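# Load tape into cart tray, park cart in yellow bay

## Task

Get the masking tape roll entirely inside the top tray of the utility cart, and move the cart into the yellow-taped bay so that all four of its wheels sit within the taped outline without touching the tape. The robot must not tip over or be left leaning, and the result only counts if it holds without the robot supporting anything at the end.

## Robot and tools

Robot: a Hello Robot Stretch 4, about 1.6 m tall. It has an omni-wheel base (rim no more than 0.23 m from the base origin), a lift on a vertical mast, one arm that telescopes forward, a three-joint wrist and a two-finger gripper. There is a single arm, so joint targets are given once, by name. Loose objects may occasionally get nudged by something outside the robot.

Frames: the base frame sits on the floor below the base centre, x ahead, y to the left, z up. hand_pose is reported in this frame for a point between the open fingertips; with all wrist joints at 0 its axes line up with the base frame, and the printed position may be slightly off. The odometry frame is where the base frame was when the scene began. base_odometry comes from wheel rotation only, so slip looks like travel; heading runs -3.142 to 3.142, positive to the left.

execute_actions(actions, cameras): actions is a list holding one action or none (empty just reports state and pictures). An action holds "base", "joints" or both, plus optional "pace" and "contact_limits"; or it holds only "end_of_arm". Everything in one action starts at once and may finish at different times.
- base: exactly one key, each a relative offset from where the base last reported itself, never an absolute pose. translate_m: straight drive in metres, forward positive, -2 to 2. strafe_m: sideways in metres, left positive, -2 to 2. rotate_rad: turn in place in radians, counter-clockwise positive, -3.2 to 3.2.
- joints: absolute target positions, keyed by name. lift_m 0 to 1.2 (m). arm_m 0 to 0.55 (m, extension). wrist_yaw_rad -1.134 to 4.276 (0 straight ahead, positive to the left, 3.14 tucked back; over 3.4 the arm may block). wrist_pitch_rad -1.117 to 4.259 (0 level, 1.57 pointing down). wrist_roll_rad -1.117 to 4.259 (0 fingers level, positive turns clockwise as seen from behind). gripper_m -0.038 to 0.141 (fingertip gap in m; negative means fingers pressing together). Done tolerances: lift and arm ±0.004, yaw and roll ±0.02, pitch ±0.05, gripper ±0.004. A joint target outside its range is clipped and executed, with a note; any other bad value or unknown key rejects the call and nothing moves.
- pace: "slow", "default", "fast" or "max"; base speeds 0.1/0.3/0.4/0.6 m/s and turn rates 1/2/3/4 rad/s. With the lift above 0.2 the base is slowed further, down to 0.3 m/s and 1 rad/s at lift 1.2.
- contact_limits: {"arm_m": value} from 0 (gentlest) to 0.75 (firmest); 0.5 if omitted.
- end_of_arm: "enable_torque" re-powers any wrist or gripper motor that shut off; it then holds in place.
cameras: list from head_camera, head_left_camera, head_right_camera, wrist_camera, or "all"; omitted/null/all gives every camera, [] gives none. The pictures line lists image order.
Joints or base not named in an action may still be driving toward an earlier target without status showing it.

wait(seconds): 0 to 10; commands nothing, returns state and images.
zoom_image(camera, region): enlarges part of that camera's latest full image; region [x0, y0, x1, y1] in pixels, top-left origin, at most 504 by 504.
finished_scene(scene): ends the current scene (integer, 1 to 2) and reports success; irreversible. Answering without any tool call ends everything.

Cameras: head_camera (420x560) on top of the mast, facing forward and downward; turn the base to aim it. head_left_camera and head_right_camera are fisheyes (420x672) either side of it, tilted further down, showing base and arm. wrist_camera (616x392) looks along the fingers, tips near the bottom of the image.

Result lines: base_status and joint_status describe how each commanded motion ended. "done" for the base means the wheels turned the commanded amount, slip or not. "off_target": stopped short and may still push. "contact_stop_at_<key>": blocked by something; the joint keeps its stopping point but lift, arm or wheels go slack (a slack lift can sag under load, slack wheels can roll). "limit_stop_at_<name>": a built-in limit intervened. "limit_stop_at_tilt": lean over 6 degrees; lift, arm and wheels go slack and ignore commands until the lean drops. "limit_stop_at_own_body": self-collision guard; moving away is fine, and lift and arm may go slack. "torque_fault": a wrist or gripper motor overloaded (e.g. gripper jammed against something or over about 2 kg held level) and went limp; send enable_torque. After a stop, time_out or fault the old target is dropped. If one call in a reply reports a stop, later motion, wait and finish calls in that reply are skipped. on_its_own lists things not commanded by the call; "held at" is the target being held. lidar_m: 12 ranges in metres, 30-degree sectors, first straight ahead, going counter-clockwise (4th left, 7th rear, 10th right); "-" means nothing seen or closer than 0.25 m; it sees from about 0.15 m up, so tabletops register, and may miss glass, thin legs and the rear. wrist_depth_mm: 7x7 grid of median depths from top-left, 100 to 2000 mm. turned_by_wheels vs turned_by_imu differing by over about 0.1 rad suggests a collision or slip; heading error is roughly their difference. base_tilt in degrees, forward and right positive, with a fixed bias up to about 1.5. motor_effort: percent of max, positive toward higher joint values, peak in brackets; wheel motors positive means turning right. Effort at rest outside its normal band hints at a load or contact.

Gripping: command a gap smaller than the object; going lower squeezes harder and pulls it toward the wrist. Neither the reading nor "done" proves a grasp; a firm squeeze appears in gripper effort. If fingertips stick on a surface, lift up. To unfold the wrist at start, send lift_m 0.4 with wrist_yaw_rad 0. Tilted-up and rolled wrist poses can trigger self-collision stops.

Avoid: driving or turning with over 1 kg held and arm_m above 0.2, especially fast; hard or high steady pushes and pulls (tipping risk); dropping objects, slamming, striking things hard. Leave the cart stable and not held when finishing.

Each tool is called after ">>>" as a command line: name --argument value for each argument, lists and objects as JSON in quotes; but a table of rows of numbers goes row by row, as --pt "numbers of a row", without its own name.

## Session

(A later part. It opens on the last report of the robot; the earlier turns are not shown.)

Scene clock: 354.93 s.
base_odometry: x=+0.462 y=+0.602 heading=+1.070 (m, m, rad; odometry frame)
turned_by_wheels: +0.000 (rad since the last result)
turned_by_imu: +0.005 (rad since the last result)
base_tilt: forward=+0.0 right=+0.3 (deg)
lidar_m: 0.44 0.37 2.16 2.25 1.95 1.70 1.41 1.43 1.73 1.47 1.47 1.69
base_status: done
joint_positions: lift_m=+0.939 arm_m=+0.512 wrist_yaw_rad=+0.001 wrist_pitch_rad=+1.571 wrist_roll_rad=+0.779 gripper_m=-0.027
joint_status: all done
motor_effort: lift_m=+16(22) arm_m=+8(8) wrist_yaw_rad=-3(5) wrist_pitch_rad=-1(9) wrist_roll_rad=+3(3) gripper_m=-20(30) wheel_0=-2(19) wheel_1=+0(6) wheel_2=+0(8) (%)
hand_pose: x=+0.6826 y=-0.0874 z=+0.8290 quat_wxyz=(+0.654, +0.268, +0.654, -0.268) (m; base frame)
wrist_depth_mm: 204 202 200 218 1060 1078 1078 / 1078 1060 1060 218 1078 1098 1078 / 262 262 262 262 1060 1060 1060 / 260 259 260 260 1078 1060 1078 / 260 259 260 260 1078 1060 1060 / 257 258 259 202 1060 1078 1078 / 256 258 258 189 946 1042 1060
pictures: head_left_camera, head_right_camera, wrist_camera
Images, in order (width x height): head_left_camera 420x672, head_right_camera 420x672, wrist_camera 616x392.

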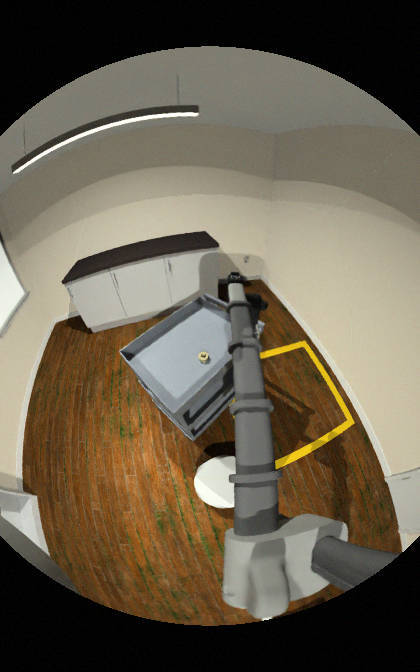

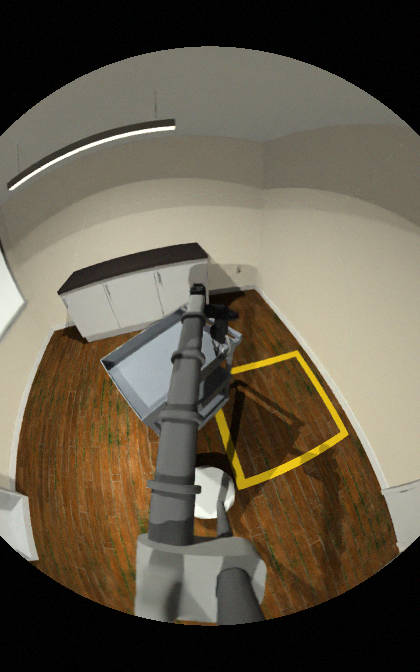

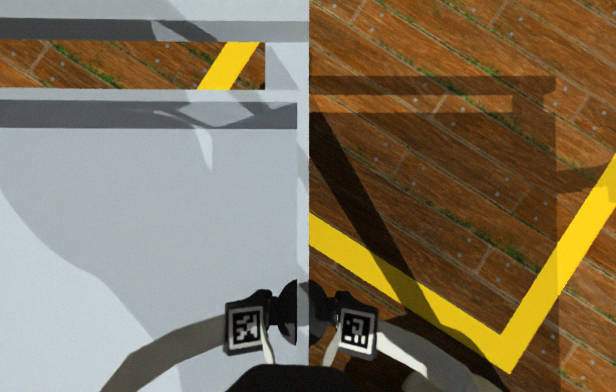

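>>> execute_actions --actions '[{"base": {"strafe_m": -0.87}}]'

Scene clock: 366.73 s.
base_odometry: x=+1.225 y=+0.185 heading=+1.070 (m, m, rad; odometry frame)
turned_by_wheels: +0.000 (rad since the last result)
turned_by_imu: +0.007 (rad since the last result)
base_tilt: forward=+0.0 right=+0.3 (deg)
lidar_m: 0.44 0.36 2.47 2.78 2.43 1.40 1.49 1.31 0.74 0.63 0.63 0.73
base_status: done
joint_positions: lift_m=+0.939 arm_m=+0.512 wrist_yaw_rad=+0.001 wrist_pitch_rad=+1.571 wrist_roll_rad=+0.779 gripper_m=-0.027
joint_status: not commanded
motor_effort: lift_m=+16(16) arm_m=+8(8) wrist_yaw_rad=-3(6) wrist_pitch_rad=-5(11) wrist_roll_rad=+5(6) gripper_m=-22(22) wheel_0=-3(20) wheel_1=-1(9) wheel_2=-1(5) (%)
hand_pose: x=+0.6825 y=-0.0874 z=+0.8289 quat_wxyz=(+0.654, +0.268, +0.654, -0.268) (m; base frame)
wrist_depth_mm: 192 193 196 732 647 521 449 / 1060 1078 1078 976 866 647 535 / 256 260 260 1060 1078 854 661 / 260 262 262 1060 1098 1078 854 / 259 259 260 1042 1078 1078 1042 / 259 258 258 202 1042 1060 1060 / 256 258 257 186 931 1078 1042
pictures: head_camera, head_left_camera, head_right_camera, wrist_camera
Images, in order (width x height): head_camera 420x560, head_left_camera 420x672, head_right_camera 420x672, wrist_camera 616x392.

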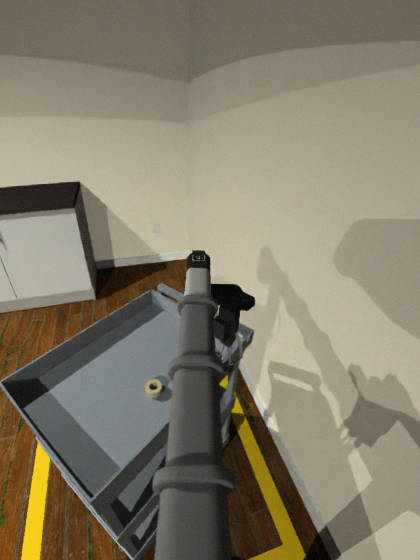

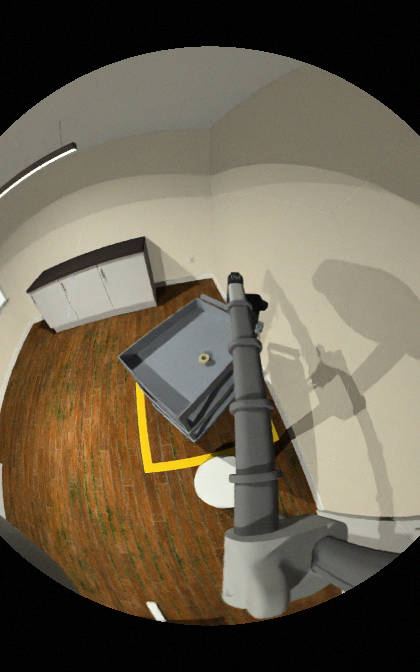

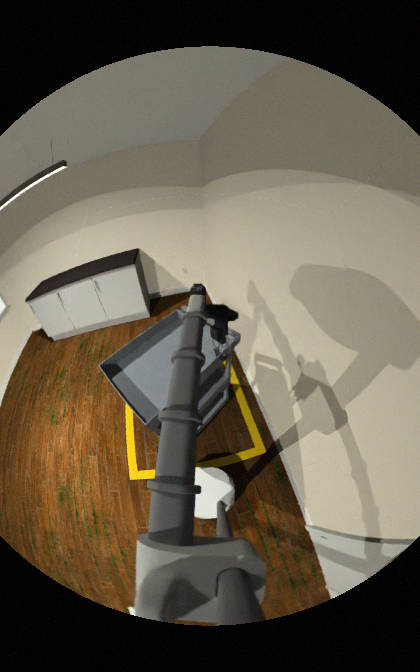

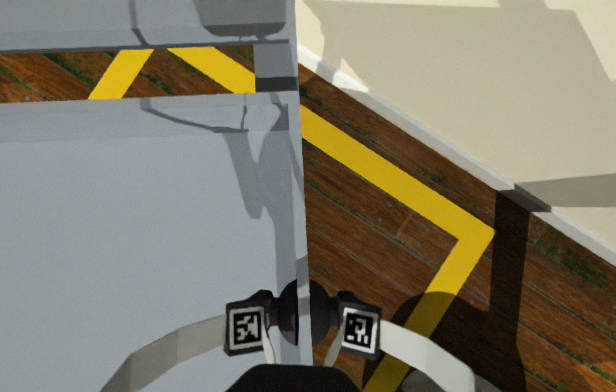

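>>> execute_actions --actions '[{"joints": {"gripper_m": 0.045}}]' --cameras '["wrist_camera"]'

>>> execute_actions --actions '[{"joints": {"lift_m": 1.03}, "pace": "fast"}]'

Scene clock: 384.07 s.
base_odometry: x=+1.225 y=+0.185 heading=+1.070 (m, m, rad; odometry frame)
turned_by_wheels: +0.000 (rad since the last result)
turned_by_imu: +0.001 (rad since the last result)
base_tilt: forward=+0.0 right=+0.2 (deg)
lidar_m: 0.42 0.35 2.47 2.79 2.45 1.41 1.51 1.33 0.76 0.64 0.62 0.72
base_status: not commanded
joint_positions: lift_m=+0.939 arm_m=+0.512 wrist_yaw_rad=+0.001 wrist_pitch_rad=+1.570 wrist_roll_rad=+0.780 gripper_m=+0.045
joint_status: all done
motor_effort: lift_m=+16(16) arm_m=+8(8) wrist_yaw_rad=-3(3) wrist_pitch_rad=-1(8) wrist_roll_rad=+3(5) gripper_m=-4(21) wheel_0=-3(3) wheel_1=-1(1) wheel_2=-1(1) (%)
hand_pose: x=+0.6827 y=-0.0874 z=+0.8289 quat_wxyz=(+0.654, +0.269, +0.654, -0.268) (m; base frame)
wrist_depth_mm: 193 194 196 715 654 530 449 / 1078 1098 1078 976 854 647 535 / 254 262 263 1060 1078 866 661 / 260 260 263 1078 1078 1078 866 / 260 262 260 262 1042 1060 1060 / 259 259 212 259 1060 1078 1078 / 258 259 260 153 1025 1042 1060
pictures: wrist_camera
Images, in order (width x height): wrist_camera 616x392.

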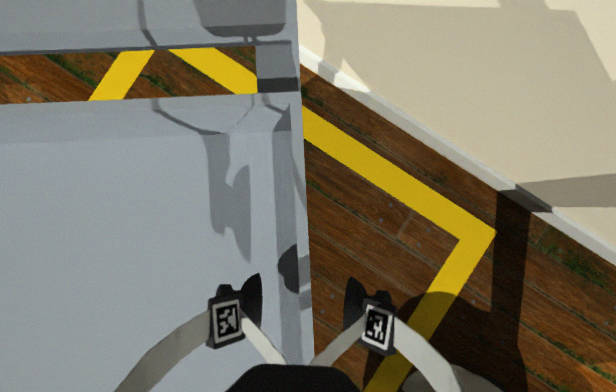

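Scene clock: 385.20 s.
base_odometry: x=+1.225 y=+0.185 heading=+1.070 (m, m, rad; odometry frame)
turned_by_wheels: +0.000 (rad since the last result)
turned_by_imu: +0.000 (rad since the last result)
base_tilt: forward=+0.0 right=+0.3 (deg)
lidar_m: 0.41 0.33 2.47 2.79 2.44 1.40 1.47 1.33 0.74 0.63 0.63 0.75
base_status: not commanded
joint_positions: lift_m=+1.030 arm_m=+0.512 wrist_yaw_rad=+0.000 wrist_pitch_rad=+1.570 wrist_roll_rad=+0.780 gripper_m=+0.045
joint_status: all done
motor_effort: lift_m=+23(24) arm_m=+8(8) wrist_yaw_rad=-3(3) wrist_pitch_rad=-2(4) wrist_roll_rad=+2(4) gripper_m=-4(3) wheel_0=-3(3) wheel_1=-1(0) wheel_2=-1(1) (%)
hand_pose: x=+0.6827 y=-0.0874 z=+0.9194 quat_wxyz=(+0.654, +0.269, +0.654, -0.268) (m; base frame)
wrist_depth_mm: 1182 1182 1160 854 654 530 452 / 283 283 285 1008 854 647 535 / 351 353 351 1182 1160 842 661 / 353 353 353 1160 1138 1160 866 / 349 353 351 351 1138 1160 1160 / 349 349 212 351 1160 1138 1118 / 347 347 349 154 1008 1160 1160
pictures: head_camera, head_left_camera, head_right_camera, wrist_camera
Images, in order (width x height): head_camera 420x560, head_left_camera 420x672, head_right_camera 420x672, wrist_camera 616x392.

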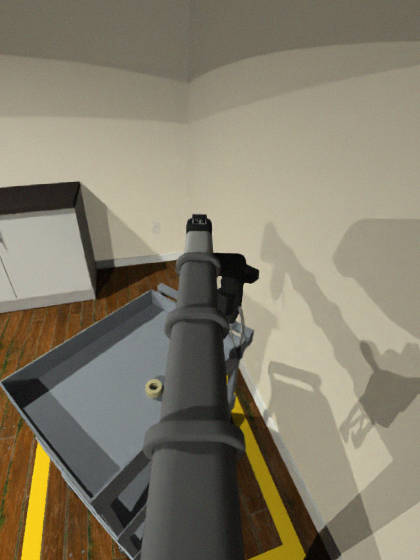

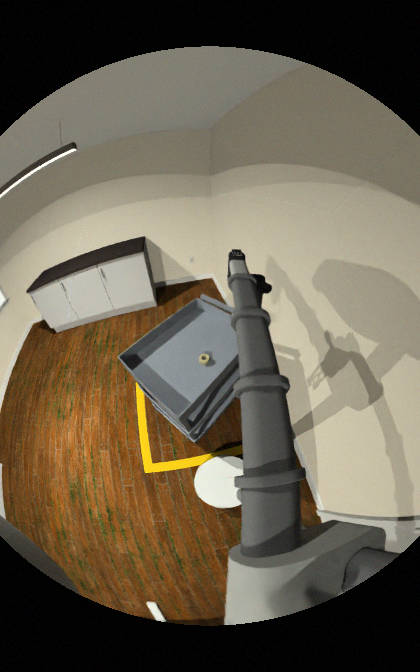

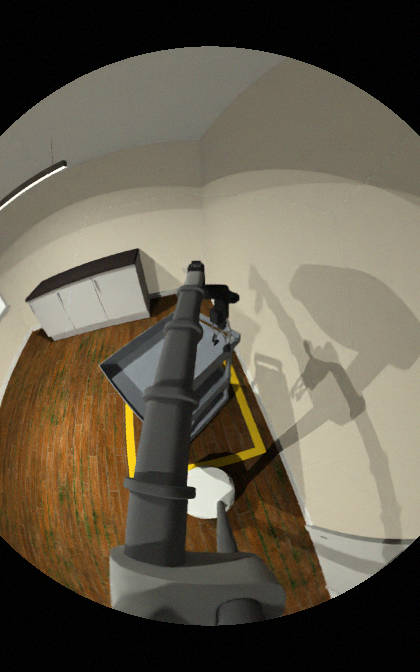

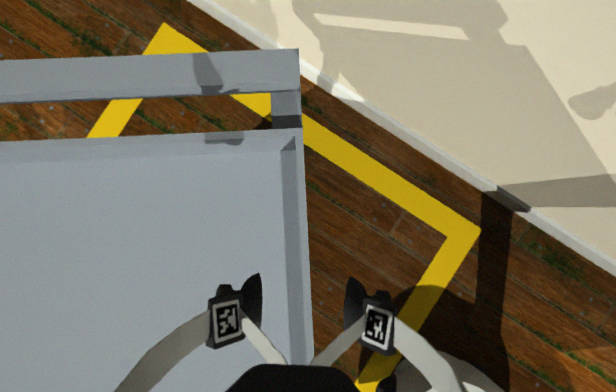

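>>> zoom_image --camera "head_left_camera" --region '[110, 340, 260, 490]'

>>> execute_actions --actions '[]' --cameras '["wrist_camera", "head_camera"]'

Region (110, 340, 260, 490) of head_left_camera's 420x672 image, scaled by 3.360, with more detail than that image has.

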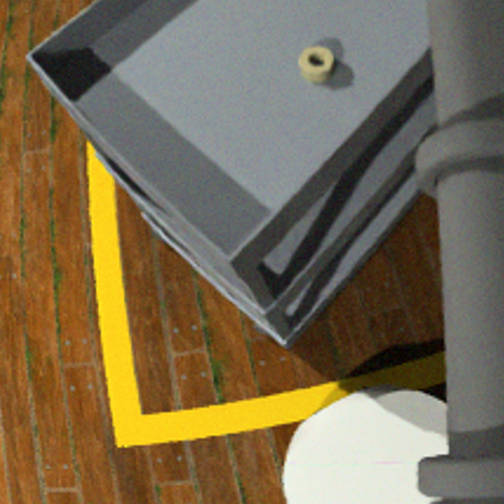

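Scene clock: 389.70 s.
base_odometry: x=+1.225 y=+0.185 heading=+1.070 (m, m, rad; odometry frame)
turned_by_wheels: +0.000 (rad since the last result)
turned_by_imu: +0.001 (rad since the last result)
base_tilt: forward=+0.0 right=+0.3 (deg)
lidar_m: 0.42 0.35 2.46 2.79 2.44 1.41 1.48 1.31 0.75 0.62 0.63 0.73
base_status: not commanded
joint_positions: lift_m=+1.030 arm_m=+0.512 wrist_yaw_rad=+0.000 wrist_pitch_rad=+1.570 wrist_roll_rad=+0.780 gripper_m=+0.045
joint_status: all done
motor_effort: lift_m=+23(24) arm_m=+8(8) wrist_yaw_rad=-3(3) wrist_pitch_rad=-1(4) wrist_roll_rad=+3(4) gripper_m=-6(3) wheel_0=-3(3) wheel_1=-1(0) wheel_2=-1(1) (%)
hand_pose: x=+0.6827 y=-0.0874 z=+0.9194 quat_wxyz=(+0.654, +0.269, +0.654, -0.268) (m; base frame)
wrist_depth_mm: 1182 1160 1182 854 654 525 449 / 285 285 285 991 854 661 535 / 355 353 353 1182 1182 842 661 / 351 353 353 1160 1160 1138 866 / 351 353 351 355 1138 1160 1160 / 351 351 211 349 1160 1118 1160 / 347 349 349 154 991 1160 1160
pictures: head_camera, wrist_camera
Images, in order (width x height): head_camera 420x560, wrist_camera 616x392.

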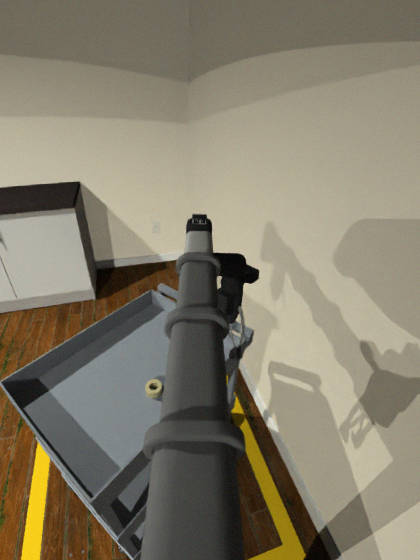

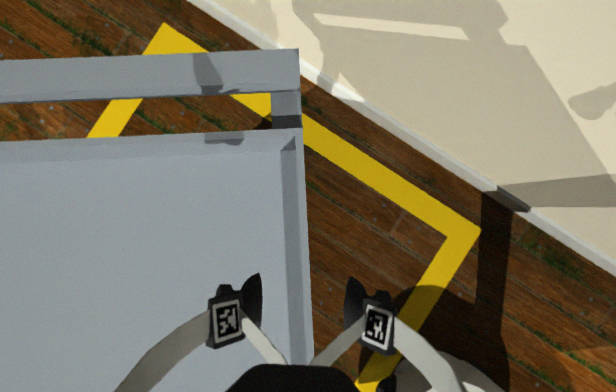

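>>> finished_scene --scene 2

The scene is finished: the task was done.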